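## Task

Scene 1: a loose part rests on the upturned palm of the left hand. Rotate it inside that hand until its orientation relative to the hand matches the two goal images. Only the left hand may act on it; its wrist camera, camera post and the arm's final link count as part of the hand. The right arm and right hand must never touch the left hand. The task fails if the part touches anything else or leaves the hand. To finish, keep the part still for a moment, resting on the palm or fingers and clear of the wrist, camera and post. The palm must face straight up, and no left-hand motor may read moving or overload or be building toward a shutdown; a motor that was dead from the start is ignored. Then declare it done. The hand is opened at that point, and the orientation must still hold on the open hand, because only lying on the open hand counts.

## Robot and tools

Robot: two six-joint arms, left_arm and right_arm. Each carries the same four-digit right hand with 16 motors: index, middle and ring fingers with mcp, abd, pip and dip each, plus a thumb with cmc, axl, mcp and ipl. The hands are identical, not mirrored.

Scene frame: the origin sits on the table between the arms. +z points up, +x points out over the table, and left_arm is on the +y side. Result poses are in this frame.

Hand point frame: this point sits in front of the palm where a pinch would meet. +z runs along the straightened fingers, +x runs across the palm away from the thumb, and +y points out of the palm face. The palm face is at y = -0.062 m. Palm facing straight up means the hand's +y points along world +z. A rigid mast near the wrist, on the palm side (x +0.05 to +0.10, z -0.16 to -0.11, reaching y = +0.06), can strike things.

execute_actions(actions): a list of actions. Each action is a table of at most 15 rows, and each row lasts one 1/30 s step. A shorter table repeats its final row for the remaining steps, so every action lasts 0.5 s. An empty list only returns the state and images.

A row always has 48 numbers in [-1, 1]. The first 24 are for the left arm and hand, the last 24 for the right, in this order per arm:
1) dx, dy, dz, rx, ry, rz: an offset, not a pose, in that hand point's own axes. It is measured from the hand point's measured pose at the start of the action; in a call's first action, that is the pose last reported. Every row counts from that same start, not from the previous row. 1.0 = 0.6 m for dx, dy, dz and 180 degrees for the rotation vector rx, ry, rz. Each step is clipped to within 100 mm and 16 degrees of the current pose. An arm stops at its last clipped pose, so long moves need further actions.
2) 16 hand goals, absolute: index_mcp, index_abd, index_pip, index_dip, middle_mcp, middle_abd, middle_pip, middle_dip, ring_mcp, ring_abd, ring_pip, ring_dip, thumb_cmc, thumb_axl, thumb_mcp, thumb_ipl. Each maps linearly between the hinge's two stops. Straight values: mcp +0.75, abd 0.00, pip +0.58, dip +0.70, thumb_cmc +0.71, thumb_axl +0.68, thumb_mcp +0.23, thumb_ipl +0.17. Going toward -1 curls the fingers toward the palm. For abd, -1 swings the finger away from the thumb. thumb_cmc toward -1 brings the thumb round in front of the palm.
3) current_limit: the motor current cap, from -1 = 0 mA to +1 = 550 mA, with 11 mA as the floor. It also limits how fast a hinge can move.
4) speed: the set-point rate is (speed+1)/2 of 5.9 rad/s.
At the start, current_limit is 0.4 and speed is -0.6. Hand values are goals, so a 0 is a real target. To leave a hand unchanged, send back its hand_goal, hand_current_limit and hand_speed.

move(target, speed, stop_force, blocking): target is one 48-number row as above. Its offsets are measured from the last reported pose, and its hand numbers are sent at the start. Each hand point travels a straight line. speed is 0.002 to 0.5 m/s (default 0.25), and turning is allowed up to twice that in rad/s. Paths take 0.5 to 10 s. stop_force (9 to 40 N, shared by both arms) ends an arm's path when it feels that much extra push; do not use it while the hand rotates. blocking=false returns after 0.5 s. Before the next command, use wait or stop.

wait(seconds 0 to 10) runs the scene while each arm holds its last command. stop brakes a running move. zoom_image(camera, region [x0,y0,x1,y1], at most 504x504 px) enlarges part of the latest image from cam_high, cam_low, cam_left_wrist or cam_right_wrist. show_instructions returns the goal images. read_manual returns the licence texts. finished_scene(scene 1 or 2) ends that scene permanently; call it only once the goal holds.

Results: each arm's end_effector_position (m), quat_wxyz and velocities; the Hand target line (the pose the controller is driving toward); wrist force and torque in the hand point's axes (about 50 N saturation, with offsets); and joint torques. Per motor there is hand_goal, hand_measured (same scale as the goals), hand_current_ma (positive pushes toward -1) and hand_state (moving, goal, blocked or overload). A move line reports the ending: done, off_target, moving, held, contact or fault, plus the limits that applied. "pose unreachable" means the clearance check altered the command.

Cautions: for a wanted grip, the finger goal must lie past the object's surface. A motor at or above 495 mA for a total of 5 s shuts down for 10 s, so keep currents moderate. A contact torque at a joint's load limit, or any outside force of 150 N, stops the arm for 10 s. Never let the two arms collide or press on each other. Do not drop the part, fling it or knock anything off the table. A HAND FAULT line cancels the remaining calls in that reply. A motor at 85 °C stops the arm, with a warning from 70 °C. Move gently and in small steps, keeping the palm level so the part does not roll off.

Each tool is called after ">>>" by a JSON object that holds its "method" and its "body".

Reference images:

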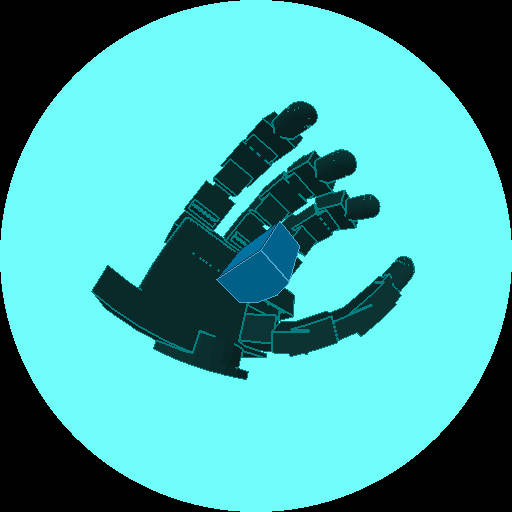

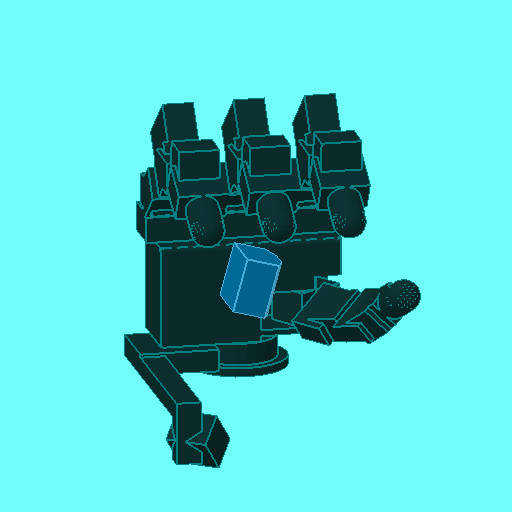

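## Session

>>> {"method": "execute_actions", "body": {"actions": []}}

>>> {"method": "zoom_image", "body": {"camera": "cam_left_wrist", "region": [150,150,500,500]}}

Scene clock: 0.00 s.
left_arm: end_effector_position=(+0.4921, +0.0513, +0.4273) hand_goal=(+0.046, +0.000, -0.008, +0.280, +0.046, +0.000, -0.008, +0.280, +0.046, +0.000, -0.008, +0.280, -0.104, +0.266, +0.032, -0.018) hand_measured=(+0.058, +0.000, -0.006, +0.282, +0.062, +0.000, -0.006, +0.282, +0.058, +0.000, -0.006, +0.282, -0.092, +0.270, +0.034, -0.016) hand_current_ma=(+76, +0, +13, +12, +82, +0, +12, +12, +75, +0, +12, +12, +63, +23, +11, +12) hand_state=(goal, goal, goal, goal, goal, goal, goal, goal, goal, goal, goal, goal, goal, goal, goal, goal) hand_current_limit=0.40 hand_speed=-0.60 end_effector_quat_wxyz=(+0.670, +0.602, +0.327, +0.286) end_effector_velocity=(+0.001, +0.001, +0.000) end_effector_angular_velocity=(+0.000, -0.000, +0.003) | right_arm: end_effector_position=(+0.2828, -0.7110, +0.2290) hand_goal=(+0.754, +0.000, +0.576, +0.696, +0.754, +0.000, +0.576, +0.696, +0.754, +0.000, +0.576, +0.696, +0.714, +0.678, +0.226, +0.168) hand_measured=(+0.754, +0.000, +0.576, +0.696, +0.754, +0.000, +0.576, +0.696, +0.754, +0.000, +0.576, +0.696, +0.714, +0.678, +0.226, +0.168) hand_current_ma=(+0, +0, +0, +0, +0, +0, +0, +0, +0, +0, +0, +0, +0, +0, +0, +0) hand_state=(goal, goal, goal, goal, goal, goal, goal, goal, goal, goal, goal, goal, goal, goal, goal, goal) hand_current_limit=0.40 hand_speed=-0.60 end_effector_quat_wxyz=(-0.008, +0.930, -0.366, +0.010) end_effector_velocity=(-0.001, -0.000, -0.000) end_effector_angular_velocity=(+0.000, +0.000, -0.002)
Joint positions: left_arm=[-0.773 -1.206  2.219 -4.22  -1.301 -0.077] | right_arm=[-0.868 -1.697  2.019 -1.898 -1.546  1.275]
Joint velocities: left_arm=[ 0.001 -0.    -0.    -0.     0.002  0.   ] | right_arm=[-0.002  0.     0.    -0.001 -0.     0.001]
Joint torques (N m, as the arm reports them, + toward a larger angle): no reading
Wrist force (N, on the end effector, along its own x y z axes, offset not removed): no reading
Wrist torque (N m, same axes, about the end effector's origin, offset not removed): no reading
Hand target (left_arm): +0.492, +0.051, +0.427; +0.670, +0.602, +0.327, +0.286
Hand target (right_arm): +0.283, -0.711, +0.229; -0.008, +0.930, -0.366, +0.010

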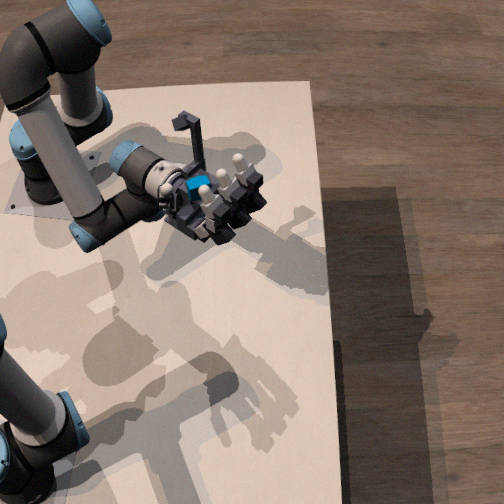

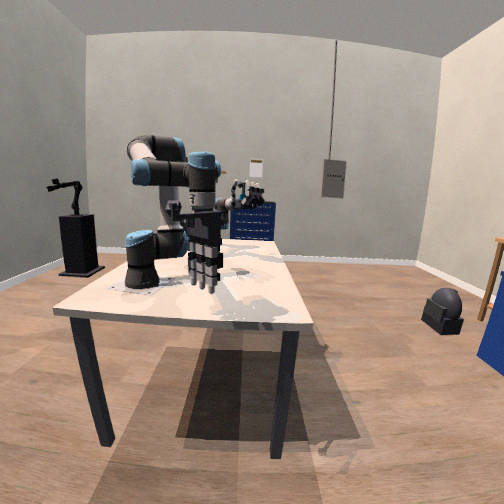

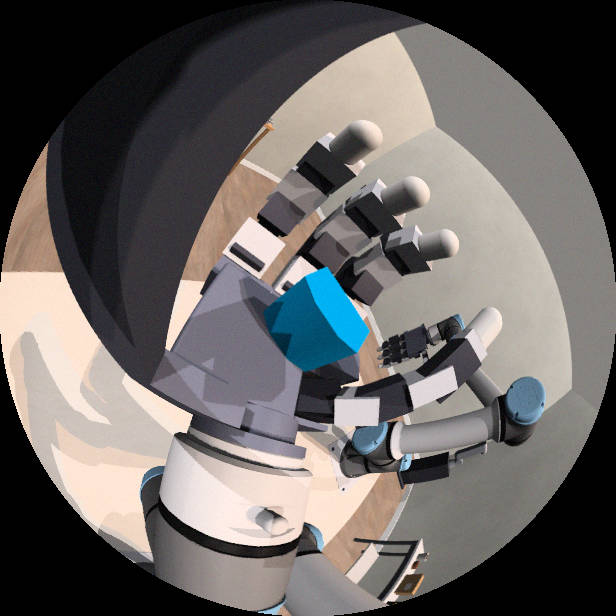

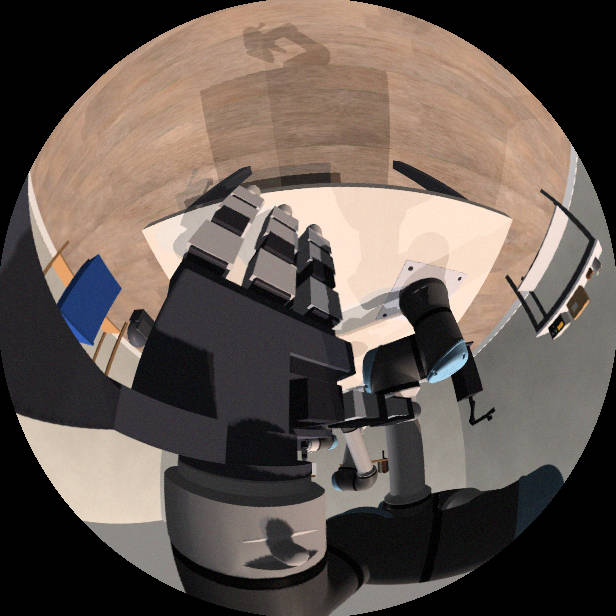

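Region (150, 150, 500, 500) of cam_left_wrist's 616x616 image, scaled by 1.440, with more detail than that image has.

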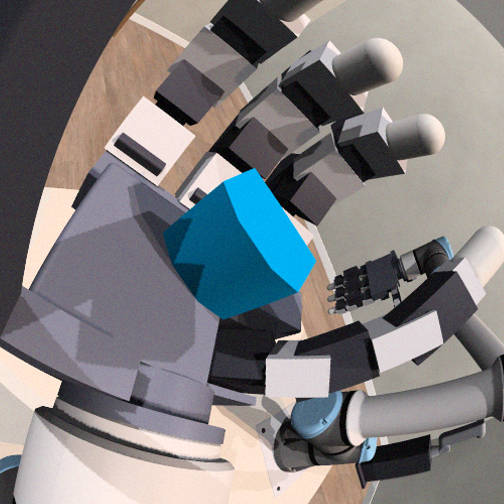

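>>> {"method": "zoom_image", "body": {"camera": "cam_high", "region": [150,130,270,250]}}

>>> {"method": "zoom_image", "body": {"camera": "cam_left_wrist", "region": [240,250,390,400]}}

>>> {"method": "show_instructions", "body": {}}

Region (150, 130, 270, 250) of cam_high's 504x504 image, scaled by 4.200, with more detail than that image has.

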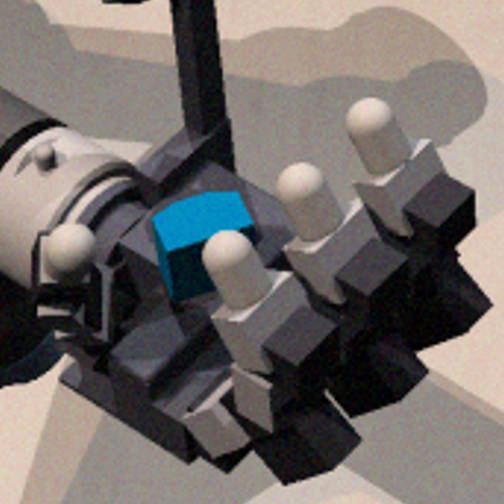

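Region (240, 250, 390, 400) of cam_left_wrist's 616x616 image, scaled by 3.360, with more detail than that image has.

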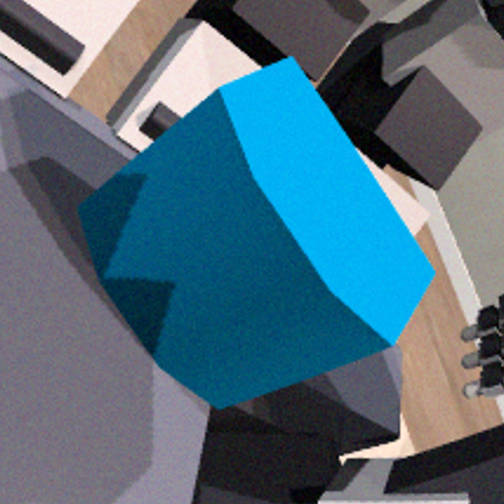

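Reference images for this scene: goal picture from the wrist camera place, goal picture looking into the palm.

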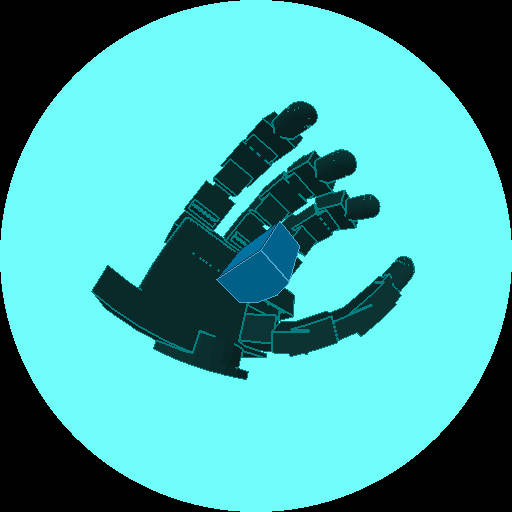

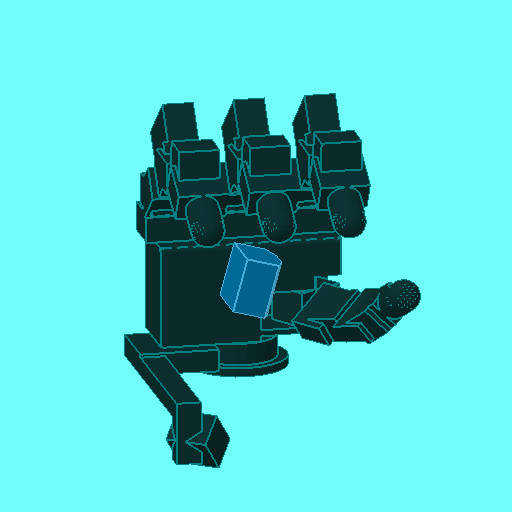

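>>> {"method": "move", "body": {"target": [0,0,0,0.02,0,0.03,0.3,0.3,0,0.28,0.6,0.4,-0.95,-0.45,0.05,0,0,0.28,0.71,-0.55,-0.3,-0.95,0.4,-0.3,0,0,0,0,0,0,0.754,0,0.576,0.696,0.754,0,0.576,0.696,0.754,0,0.576,0.696,0.714,0.678,0.226,0.168,0.4,-0.6], "speed": 0.05}}

>>> {"method": "move", "body": {"target": [0,0,0,0,0,0,0.3,0.3,0,0.28,0.35,0.4,-0.95,-0.45,0.05,0,0,0.28,0.71,-0.5,-0.65,-0.95,0.4,-0.6,0,0,0,0,0,0,0.754,0,0.576,0.696,0.754,0,0.576,0.696,0.754,0,0.576,0.696,0.714,0.678,0.226,0.168,0.4,-0.6]}}

>>> {"method": "zoom_image", "body": {"camera": "cam_high", "region": [150,130,270,250]}}

Scene clock: 3.80 s.
left_arm: end_effector_position=(+0.4921, +0.0513, +0.4273) hand_goal=(+0.300, +0.300, +0.000, +0.280, +0.600, +0.400, -0.950, -0.450, +0.050, +0.000, +0.000, +0.280, +0.710, -0.550, -0.300, -0.950) hand_measured=(+0.306, +0.298, -0.002, +0.282, +0.606, +0.398, -0.948, -0.448, +0.058, +0.000, -0.002, +0.282, +0.716, -0.548, -0.298, -0.950) hand_current_ma=(+34, -11, -9, +12, +36, -13, +6, +11, +52, +0, -14, +12, +27, +8, +18, +5) hand_state=(goal, goal, goal, goal, goal, goal, goal, goal, goal, goal, goal, goal, goal, goal, goal, goal) hand_current_limit=0.40 hand_speed=-0.30 end_effector_quat_wxyz=(+0.637, +0.637, +0.307, +0.307) end_effector_velocity=(+0.000, +0.000, -0.000) end_effector_angular_velocity=(+0.006, +0.001, +0.000) | right_arm: end_effector_position=(+0.2828, -0.7110, +0.2290) hand_goal=(+0.754, +0.000, +0.576, +0.696, +0.754, +0.000, +0.576, +0.696, +0.754, +0.000, +0.576, +0.696, +0.714, +0.678, +0.226, +0.168) hand_measured=(+0.754, +0.000, +0.576, +0.696, +0.754, +0.000, +0.576, +0.696, +0.754, +0.000, +0.576, +0.696, +0.714, +0.678, +0.222, +0.168) hand_current_ma=(-5, +0, +4, +0, -5, +0, +4, +0, -5, +0, +4, +0, +1, -4, -25, -2) hand_state=(goal, goal, goal, goal, goal, goal, goal, goal, goal, goal, goal, goal, goal, goal, goal, goal) hand_current_limit=0.40 hand_speed=-0.60 end_effector_quat_wxyz=(-0.008, +0.930, -0.366, +0.010) end_effector_velocity=(-0.000, -0.000, -0.000) end_effector_angular_velocity=(+0.001, +0.000, +0.001)
Joint positions: left_arm=[-0.753 -1.264  2.242 -4.119 -1.323 -0.   ] | right_arm=[-0.868 -1.697  2.019 -1.898 -1.546  1.275]
Joint velocities: left_arm=[ 0.001 -0.004  0.002  0.007 -0.001  0.003] | right_arm=[-0.001  0.001  0.    -0.     0.    -0.002]
Joint torques (N m, as the arm reports them, + toward a larger angle): left_arm=[ 12.   -36.09  -4.76  -1.04  -2.14   1.74] | right_arm=[  1.58 -17.31 -21.15  -2.62   0.24   0.1 ]
Wrist force (N, on the end effector, along its own x y z axes, offset not removed): left_arm=[-4.9 -2.5 2.3] | right_arm=[1.3 1.2 -0.7]
Wrist torque (N m, same axes, about the end effector's origin, offset not removed): left_arm=[-0.10 0.67 -0.49] | right_arm=[0.08 -0.22 -0.13]
Hand target (left_arm): +0.492, +0.051, +0.427; +0.637, +0.637, +0.307, +0.307
Hand target (right_arm): +0.283, -0.711, +0.229; -0.008, +0.930, -0.366, +0.010
Off the commanded pose (left_arm): 0.000 m, 0 deg.
Off the commanded pose (right_arm): 0.000 m, 0 deg.
move: done
camera_calibration (this result's frames):
cam_left_wrist: T_world_to_cam=[[-0.334989, -0.670314, 0.662164, -0.0272115], [-0.902765, 0.0270941, -0.429281, 0.576665], [0.269812, -0.741583, -0.614212, 0.296591], [0, 0, 0, 1]] pos_world=[0.431453, 0.186082, 0.447739]
cam_right_wrist: T_world_to_cam=[[-0.999002, 0.0369049, -0.0251758, 0.357136], [0.00367654, 0.629546, 0.776955, 0.207536], [0.0445228, 0.776087, -0.629053, 0.794837], [0, 0, 0, 1]] pos_world=[0.320628, -0.760696, 0.347739]

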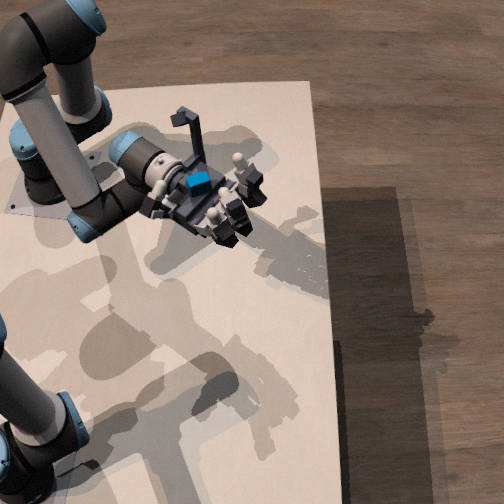

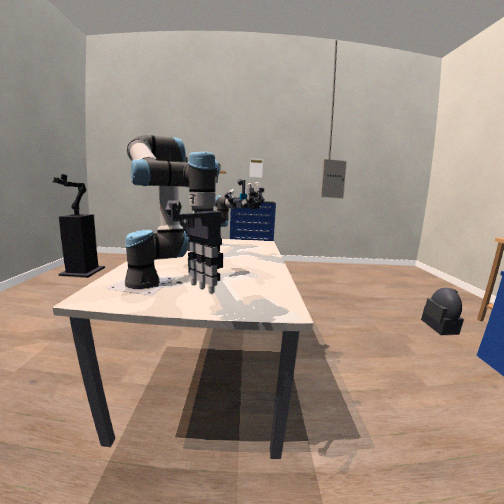

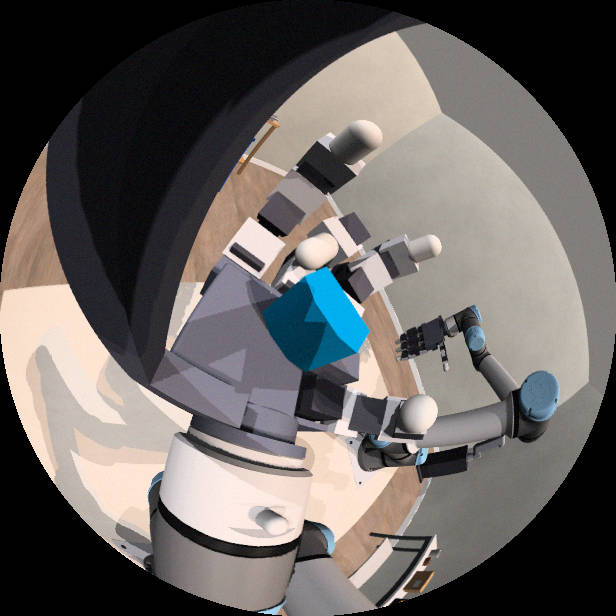

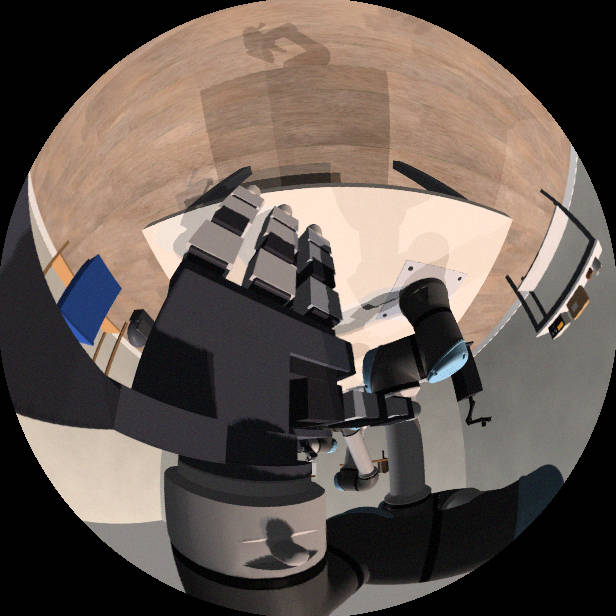

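Scene clock: 4.53 s.
left_arm: end_effector_position=(+0.4921, +0.0514, +0.4273) hand_goal=(+0.300, +0.300, +0.000, +0.280, +0.350, +0.400, -0.950, -0.450, +0.050, +0.000, +0.000, +0.280, +0.710, -0.500, -0.650, -0.950) hand_measured=(+0.306, +0.298, -0.002, +0.282, +0.366, +0.398, -0.950, -0.448, +0.058, +0.000, -0.002, +0.282, +0.716, -0.504, -0.648, -0.950) hand_current_ma=(+34, -11, -9, +12, +91, -13, +4, +11, +52, +0, -14, +12, +27, -21, +9, +3) hand_state=(goal, goal, goal, goal, goal, goal, goal, goal, goal, goal, goal, goal, goal, goal, goal, goal) hand_current_limit=0.40 hand_speed=-0.60 end_effector_quat_wxyz=(+0.637, +0.637, +0.307, +0.307) end_effector_velocity=(+0.000, +0.000, -0.001) end_effector_angular_velocity=(+0.002, +0.000, +0.000) | right_arm: end_effector_position=(+0.2828, -0.7110, +0.2290) hand_goal=(+0.754, +0.000, +0.576, +0.696, +0.754, +0.000, +0.576, +0.696, +0.754, +0.000, +0.576, +0.696, +0.714, +0.678, +0.226, +0.168) hand_measured=(+0.754, +0.000, +0.576, +0.696, +0.754, +0.000, +0.576, +0.696, +0.754, +0.000, +0.576, +0.696, +0.714, +0.678, +0.222, +0.168) hand_current_ma=(-5, +0, +4, +0, -5, +0, +4, +0, -5, +0, +4, +0, +1, -4, -25, -2) hand_state=(goal, goal, goal, goal, goal, goal, goal, goal, goal, goal, goal, goal, goal, goal, goal, goal) hand_current_limit=0.40 hand_speed=-0.60 end_effector_quat_wxyz=(-0.008, +0.930, -0.366, +0.010) end_effector_velocity=(-0.000, -0.000, +0.000) end_effector_angular_velocity=(-0.001, -0.000, -0.001)
Joint positions: left_arm=[-0.753 -1.264  2.242 -4.119 -1.323 -0.   ] | right_arm=[-0.868 -1.697  2.019 -1.898 -1.546  1.275]
Joint velocities: left_arm=[ 0.     0.001  0.001 -0.    -0.     0.001] | right_arm=[-0.001 -0.001  0.     0.     0.    -0.   ]
Joint torques (N m, as the arm reports them, + toward a larger angle): left_arm=[  0.5  -16.61 -14.2   -3.74  -0.63  -1.77] | right_arm=[  0.38 -17.55 -20.64  -2.76   0.1   -0.19]
Wrist force (N, on the end effector, along its own x y z axes, offset not removed): left_arm=[-5.2 -0.7 1.7] | right_arm=[0.0 0.2 1.2]
Wrist torque (N m, same axes, about the end effector's origin, offset not removed): left_arm=[0.04 0.34 -0.60] | right_arm=[-0.14 -0.29 -0.12]
Hand target (left_arm): +0.492, +0.051, +0.427; +0.637, +0.637, +0.307, +0.307
Hand target (right_arm): +0.283, -0.711, +0.229; -0.008, +0.930, -0.366, +0.010
Off the commanded pose (left_arm): 0.000 m, 0 deg.
Off the commanded pose (right_arm): 0.000 m, 0 deg.
move: done
camera_calibration (this result's frames):
cam_left_wrist: T_world_to_cam=[[-0.335005, -0.670304, 0.662166, -0.0272027], [-0.902755, 0.0270901, -0.429301, 0.57667], [0.269824, -0.741592, -0.614195, 0.296613], [0, 0, 0, 1]] pos_world=[0.431446, 0.18611, 0.447756]
cam_right_wrist: T_world_to_cam=[[-0.999002, 0.0369048, -0.0251758, 0.357136], [0.00367643, 0.629546, 0.776955, 0.207536], [0.0445227, 0.776086, -0.629053, 0.794837], [0, 0, 0, 1]] pos_world=[0.320628, -0.760696, 0.347739]

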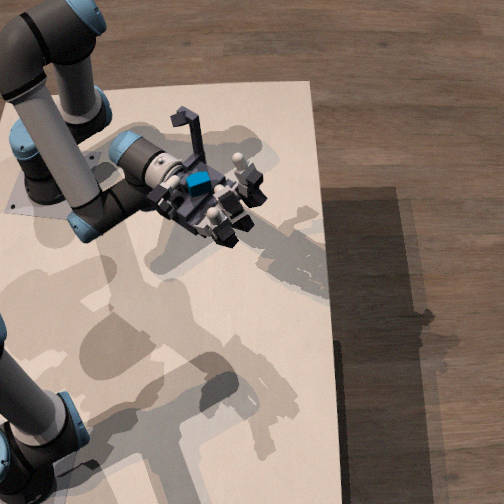

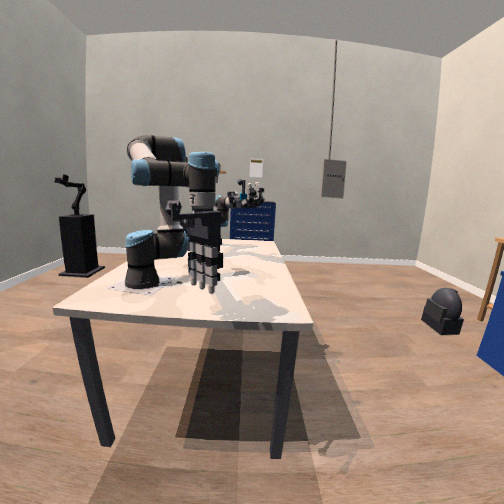

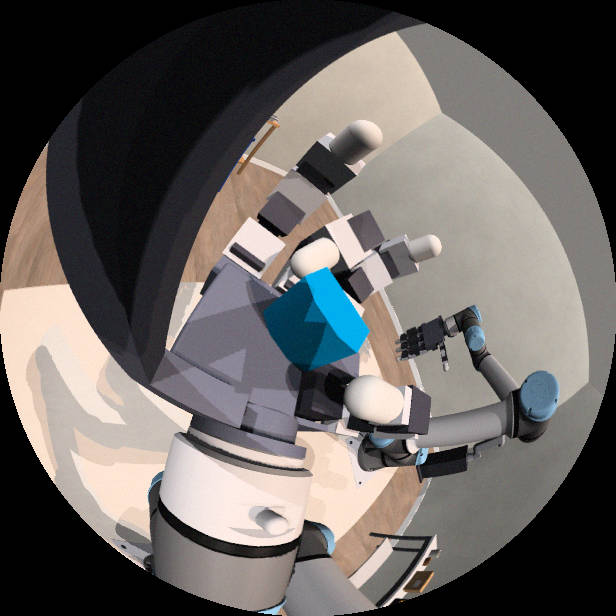

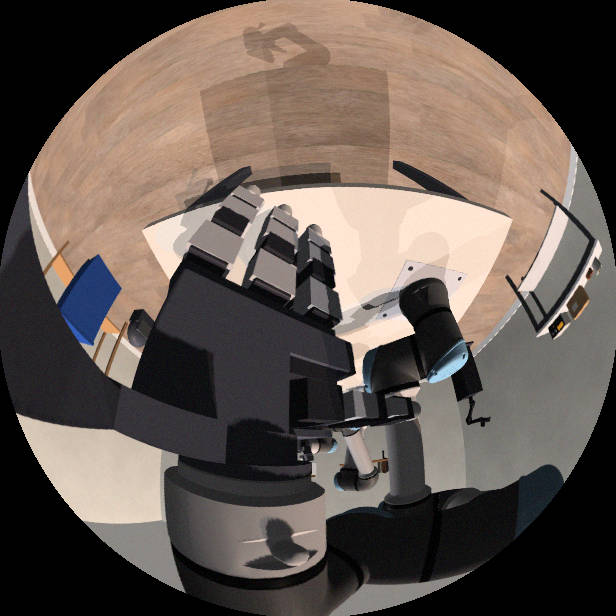

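Region (150, 130, 270, 250) of cam_high's 504x504 image, scaled by 4.200, with more detail than that image has.

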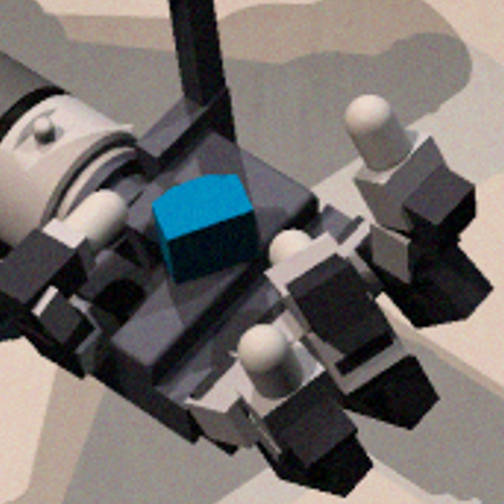

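>>> {"method": "move", "body": {"target": [0,0,0,0,0,0,0.3,0.5,0,0.28,0.1,0.5,-0.95,-0.2,0.05,0,0,0.28,0.58,-0.3,-0.65,-0.95,0.4,-0.7,0,0,0,0,0,0,0.754,0,0.576,0.696,0.754,0,0.576,0.696,0.754,0,0.576,0.696,0.714,0.678,0.226,0.168,0.4,-0.6]}}

>>> {"method": "move", "body": {"target": [0,0,0,0,0,0,0.3,0.5,0,0.28,-0.05,0.6,-0.95,-0.05,0.05,0,0,0.28,0.58,-0.05,-0.65,-0.95,0.4,-0.7,0,0,0,0,0,0,0.754,0,0.576,0.696,0.754,0,0.576,0.696,0.754,0,0.576,0.696,0.714,0.678,0.226,0.168,0.4,-0.6]}}

>>> {"method": "zoom_image", "body": {"camera": "cam_high", "region": [150,130,270,250]}}

Scene clock: 5.47 s.
left_arm: end_effector_position=(+0.4921, +0.0514, +0.4273) hand_goal=(+0.300, +0.500, +0.000, +0.280, +0.100, +0.500, -0.950, -0.200, +0.050, +0.000, +0.000, +0.280, +0.580, -0.300, -0.650, -0.950) hand_measured=(+0.306, +0.498, -0.002, +0.282, +0.168, +0.522, -0.966, -0.234, +0.058, +0.000, -0.002, +0.282, +0.606, -0.346, -0.636, -0.950) hand_current_ma=(+34, -8, -9, +12, +364, +116, -83, -196, +52, +0, -14, +12, +138, -295, +96, +1) hand_state=(goal, goal, goal, goal, blocked, blocked, goal, blocked, goal, goal, goal, goal, blocked, blocked, goal, goal) hand_current_limit=0.40 hand_speed=-0.70 end_effector_quat_wxyz=(+0.637, +0.637, +0.307, +0.307) end_effector_velocity=(+0.000, +0.000, +0.001) end_effector_angular_velocity=(-0.001, -0.001, -0.000) | right_arm: end_effector_position=(+0.2828, -0.7110, +0.2290) hand_goal=(+0.754, +0.000, +0.576, +0.696, +0.754, +0.000, +0.576, +0.696, +0.754, +0.000, +0.576, +0.696, +0.714, +0.678, +0.226, +0.168) hand_measured=(+0.754, +0.000, +0.576, +0.696, +0.754, +0.000, +0.576, +0.696, +0.754, +0.000, +0.576, +0.696, +0.714, +0.678, +0.222, +0.168) hand_current_ma=(-5, +0, +4, +0, -5, +0, +4, +0, -5, +0, +4, +0, +1, -4, -25, -2) hand_state=(goal, goal, goal, goal, goal, goal, goal, goal, goal, goal, goal, goal, goal, goal, goal, goal) hand_current_limit=0.40 hand_speed=-0.60 end_effector_quat_wxyz=(-0.008, +0.930, -0.366, +0.010) end_effector_velocity=(-0.000, -0.000, -0.001) end_effector_angular_velocity=(+0.001, +0.001, +0.002)
Joint positions: left_arm=[-0.753 -1.264  2.242 -4.119 -1.323 -0.   ] | right_arm=[-0.868 -1.697  2.019 -1.898 -1.546  1.275]
Joint velocities: left_arm=[ 0.001 -0.001 -0.001  0.    -0.001  0.   ] | right_arm=[-0.001  0.001 -0.     0.     0.    -0.003]
Joint torques (N m, as the arm reports them, + toward a larger angle): left_arm=[ -1.62 -25.64 -16.47  -3.77  -0.15  -1.52] | right_arm=[ -0.55 -18.27 -20.54  -2.56   0.31  -0.11]
Wrist force (N, on the end effector, along its own x y z axes, offset not removed): left_arm=[-2.5 -2.4 2.7] | right_arm=[1.5 -4.3 2.3]
Wrist torque (N m, same axes, about the end effector's origin, offset not removed): left_arm=[-0.21 0.20 -0.27] | right_arm=[-0.63 -0.34 -0.21]
Hand target (left_arm): +0.492, +0.051, +0.427; +0.637, +0.637, +0.307, +0.307
Hand target (right_arm): +0.283, -0.711, +0.229; -0.008, +0.930, -0.366, +0.010
Off the commanded pose (left_arm): 0.000 m, 0 deg.
Off the commanded pose (right_arm): 0.000 m, 0 deg.
move: done
camera_calibration (this result's frames):
cam_left_wrist: T_world_to_cam=[[-0.33498, -0.670328, 0.662155, -0.0271923], [-0.902772, 0.0271056, -0.429265, 0.576657], [0.2698, -0.74157, -0.614233, 0.296609], [0, 0, 0, 1]] pos_world=[0.431456, 0.186098, 0.447732]
cam_right_wrist: T_world_to_cam=[[-0.999002, 0.0369049, -0.0251758, 0.357136], [0.00367653, 0.629546, 0.776955, 0.207536], [0.0445227, 0.776087, -0.629053, 0.794837], [0, 0, 0, 1]] pos_world=[0.320628, -0.760696, 0.347739]

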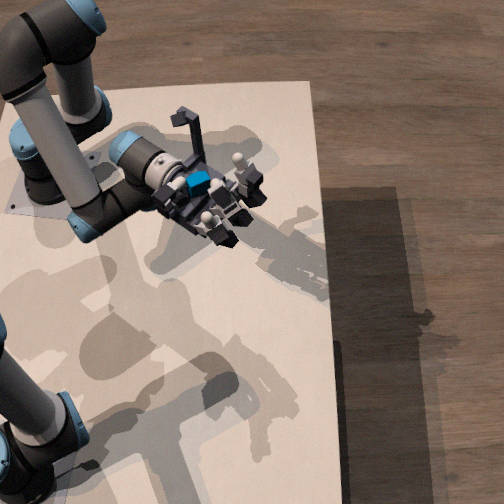

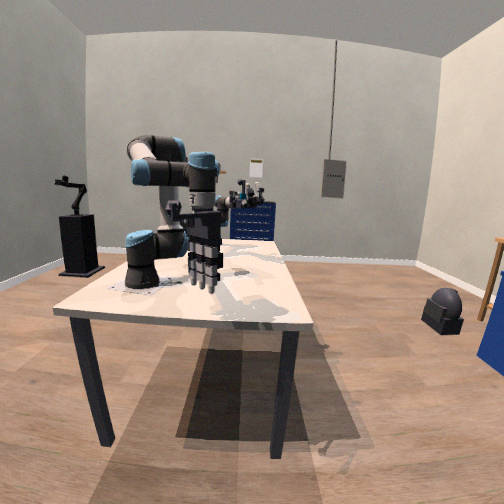

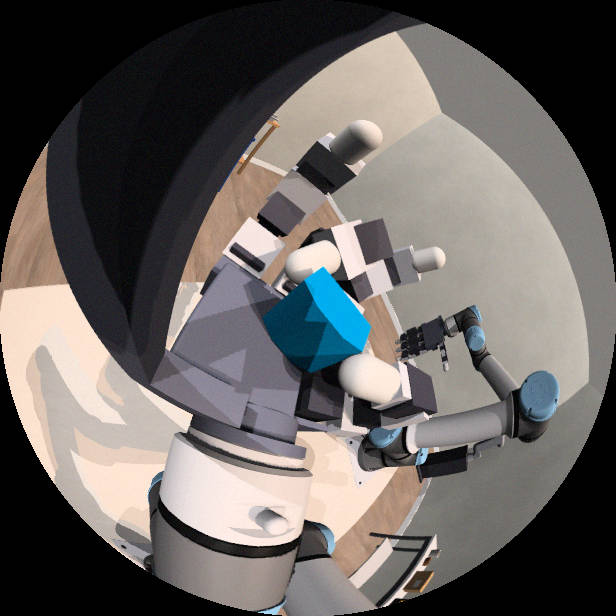

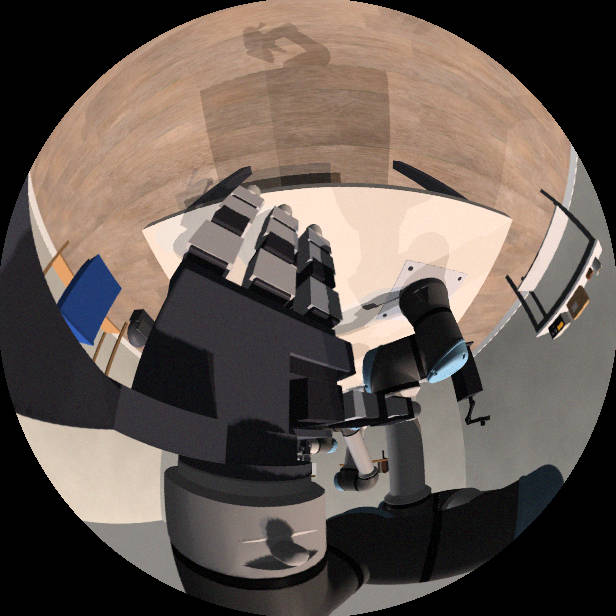

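Scene clock: 6.27 s.
left_arm: end_effector_position=(+0.4921, +0.0514, +0.4273) hand_goal=(+0.300, +0.500, +0.000, +0.280, -0.050, +0.600, -0.950, -0.050, +0.050, +0.000, +0.000, +0.280, +0.580, -0.050, -0.650, -0.950) hand_measured=(+0.306, +0.498, -0.002, +0.282, -0.022, +0.612, -0.960, -0.056, +0.058, +0.000, -0.002, +0.282, +0.606, -0.074, -0.634, -0.948) hand_current_ma=(+35, -8, -9, +12, +149, +67, -49, -38, +52, +0, -14, +12, +134, -154, +115, +17) hand_state=(goal, goal, goal, goal, blocked, goal, goal, goal, goal, goal, goal, goal, blocked, blocked, goal, goal) hand_current_limit=0.40 hand_speed=-0.70 end_effector_quat_wxyz=(+0.637, +0.637, +0.307, +0.307) end_effector_velocity=(+0.000, +0.000, -0.000) end_effector_angular_velocity=(-0.000, +0.001, +0.001) | right_arm: end_effector_position=(+0.2828, -0.7110, +0.2290) hand_goal=(+0.754, +0.000, +0.576, +0.696, +0.754, +0.000, +0.576, +0.696, +0.754, +0.000, +0.576, +0.696, +0.714, +0.678, +0.226, +0.168) hand_measured=(+0.754, +0.000, +0.576, +0.696, +0.754, +0.000, +0.576, +0.696, +0.754, +0.000, +0.576, +0.696, +0.714, +0.678, +0.222, +0.168) hand_current_ma=(-5, +0, +4, +0, -5, +0, +4, +0, -5, +0, +4, +0, +1, -4, -25, -2) hand_state=(goal, goal, goal, goal, goal, goal, goal, goal, goal, goal, goal, goal, goal, goal, goal, goal) hand_current_limit=0.40 hand_speed=-0.60 end_effector_quat_wxyz=(-0.008, +0.930, -0.366, +0.010) end_effector_velocity=(-0.001, -0.001, +0.000) end_effector_angular_velocity=(-0.000, -0.000, -0.004)
Joint positions: left_arm=[-0.753 -1.264  2.242 -4.119 -1.323 -0.   ] | right_arm=[-0.868 -1.697  2.019 -1.898 -1.546  1.275]
Joint velocities: left_arm=[-0.     0.     0.    -0.     0.001 -0.001] | right_arm=[-0.003 -0.    -0.     0.    -0.     0.001]
Joint torques (N m, as the arm reports them, + toward a larger angle): left_arm=[ -2.36 -24.72 -17.54  -3.66  -0.17  -1.62] | right_arm=[  0.19 -18.61 -22.67  -2.48  -0.03  -0.06]
Wrist force (N, on the end effector, along its own x y z axes, offset not removed): left_arm=[-2.3 -4.4 1.4] | right_arm=[1.6 -2.2 0.5]
Wrist torque (N m, same axes, about the end effector's origin, offset not removed): left_arm=[-0.48 0.08 -0.29] | right_arm=[-0.39 -0.18 -0.12]
Hand target (left_arm): +0.492, +0.051, +0.427; +0.637, +0.637, +0.307, +0.307
Hand target (right_arm): +0.283, -0.711, +0.229; -0.008, +0.930, -0.366, +0.010
Off the commanded pose (left_arm): 0.000 m, 0 deg.
Off the commanded pose (right_arm): 0.000 m, 0 deg.
move: done
camera_calibration (this result's frames):
cam_left_wrist: T_world_to_cam=[[-0.334979, -0.670327, 0.662155, -0.0271924], [-0.902772, 0.0271053, -0.429265, 0.576658], [0.269801, -0.74157, -0.614232, 0.296609], [0, 0, 0, 1]] pos_world=[0.431456, 0.186098, 0.447732]
cam_right_wrist: T_world_to_cam=[[-0.999002, 0.0369049, -0.0251757, 0.357136], [0.0036766, 0.629546, 0.776955, 0.207536], [0.0445227, 0.776087, -0.629053, 0.794837], [0, 0, 0, 1]] pos_world=[0.320628, -0.760696, 0.347739]

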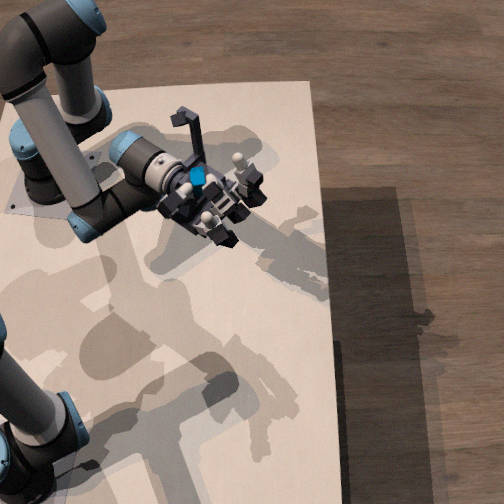

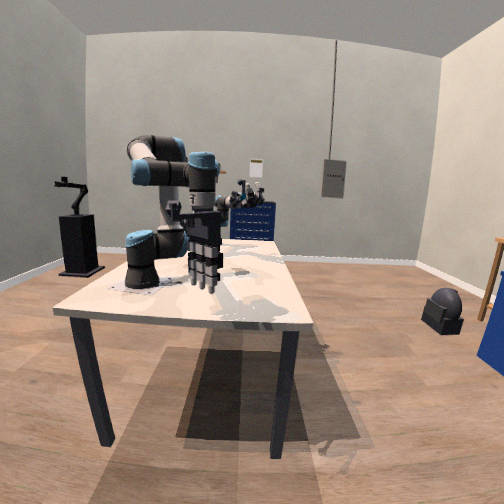

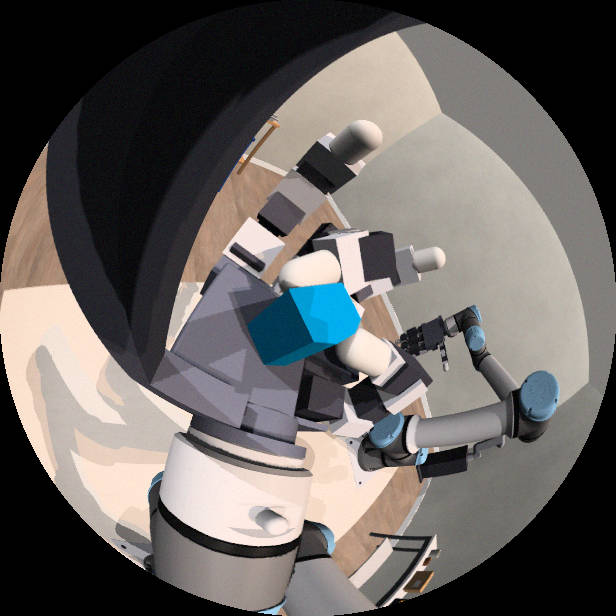

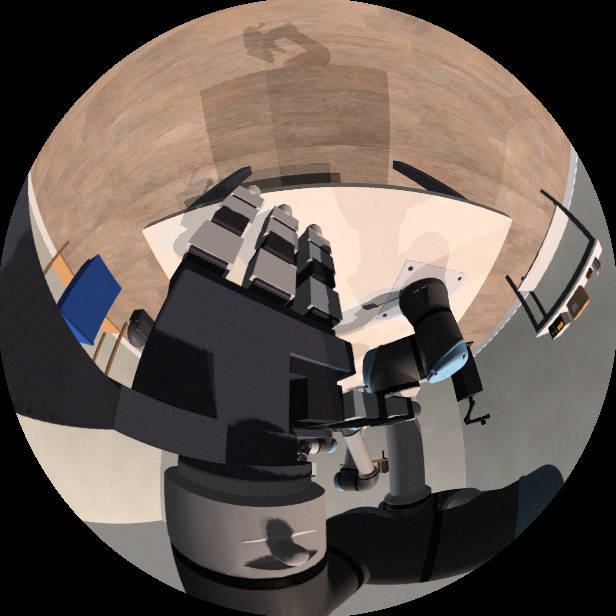

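Region (150, 130, 270, 250) of cam_high's 504x504 image, scaled by 4.200, with more detail than that image has.

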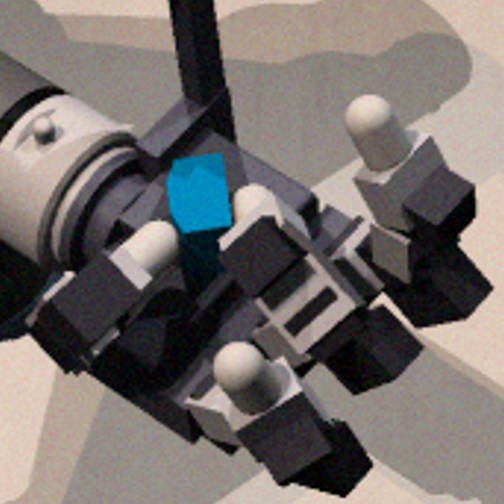

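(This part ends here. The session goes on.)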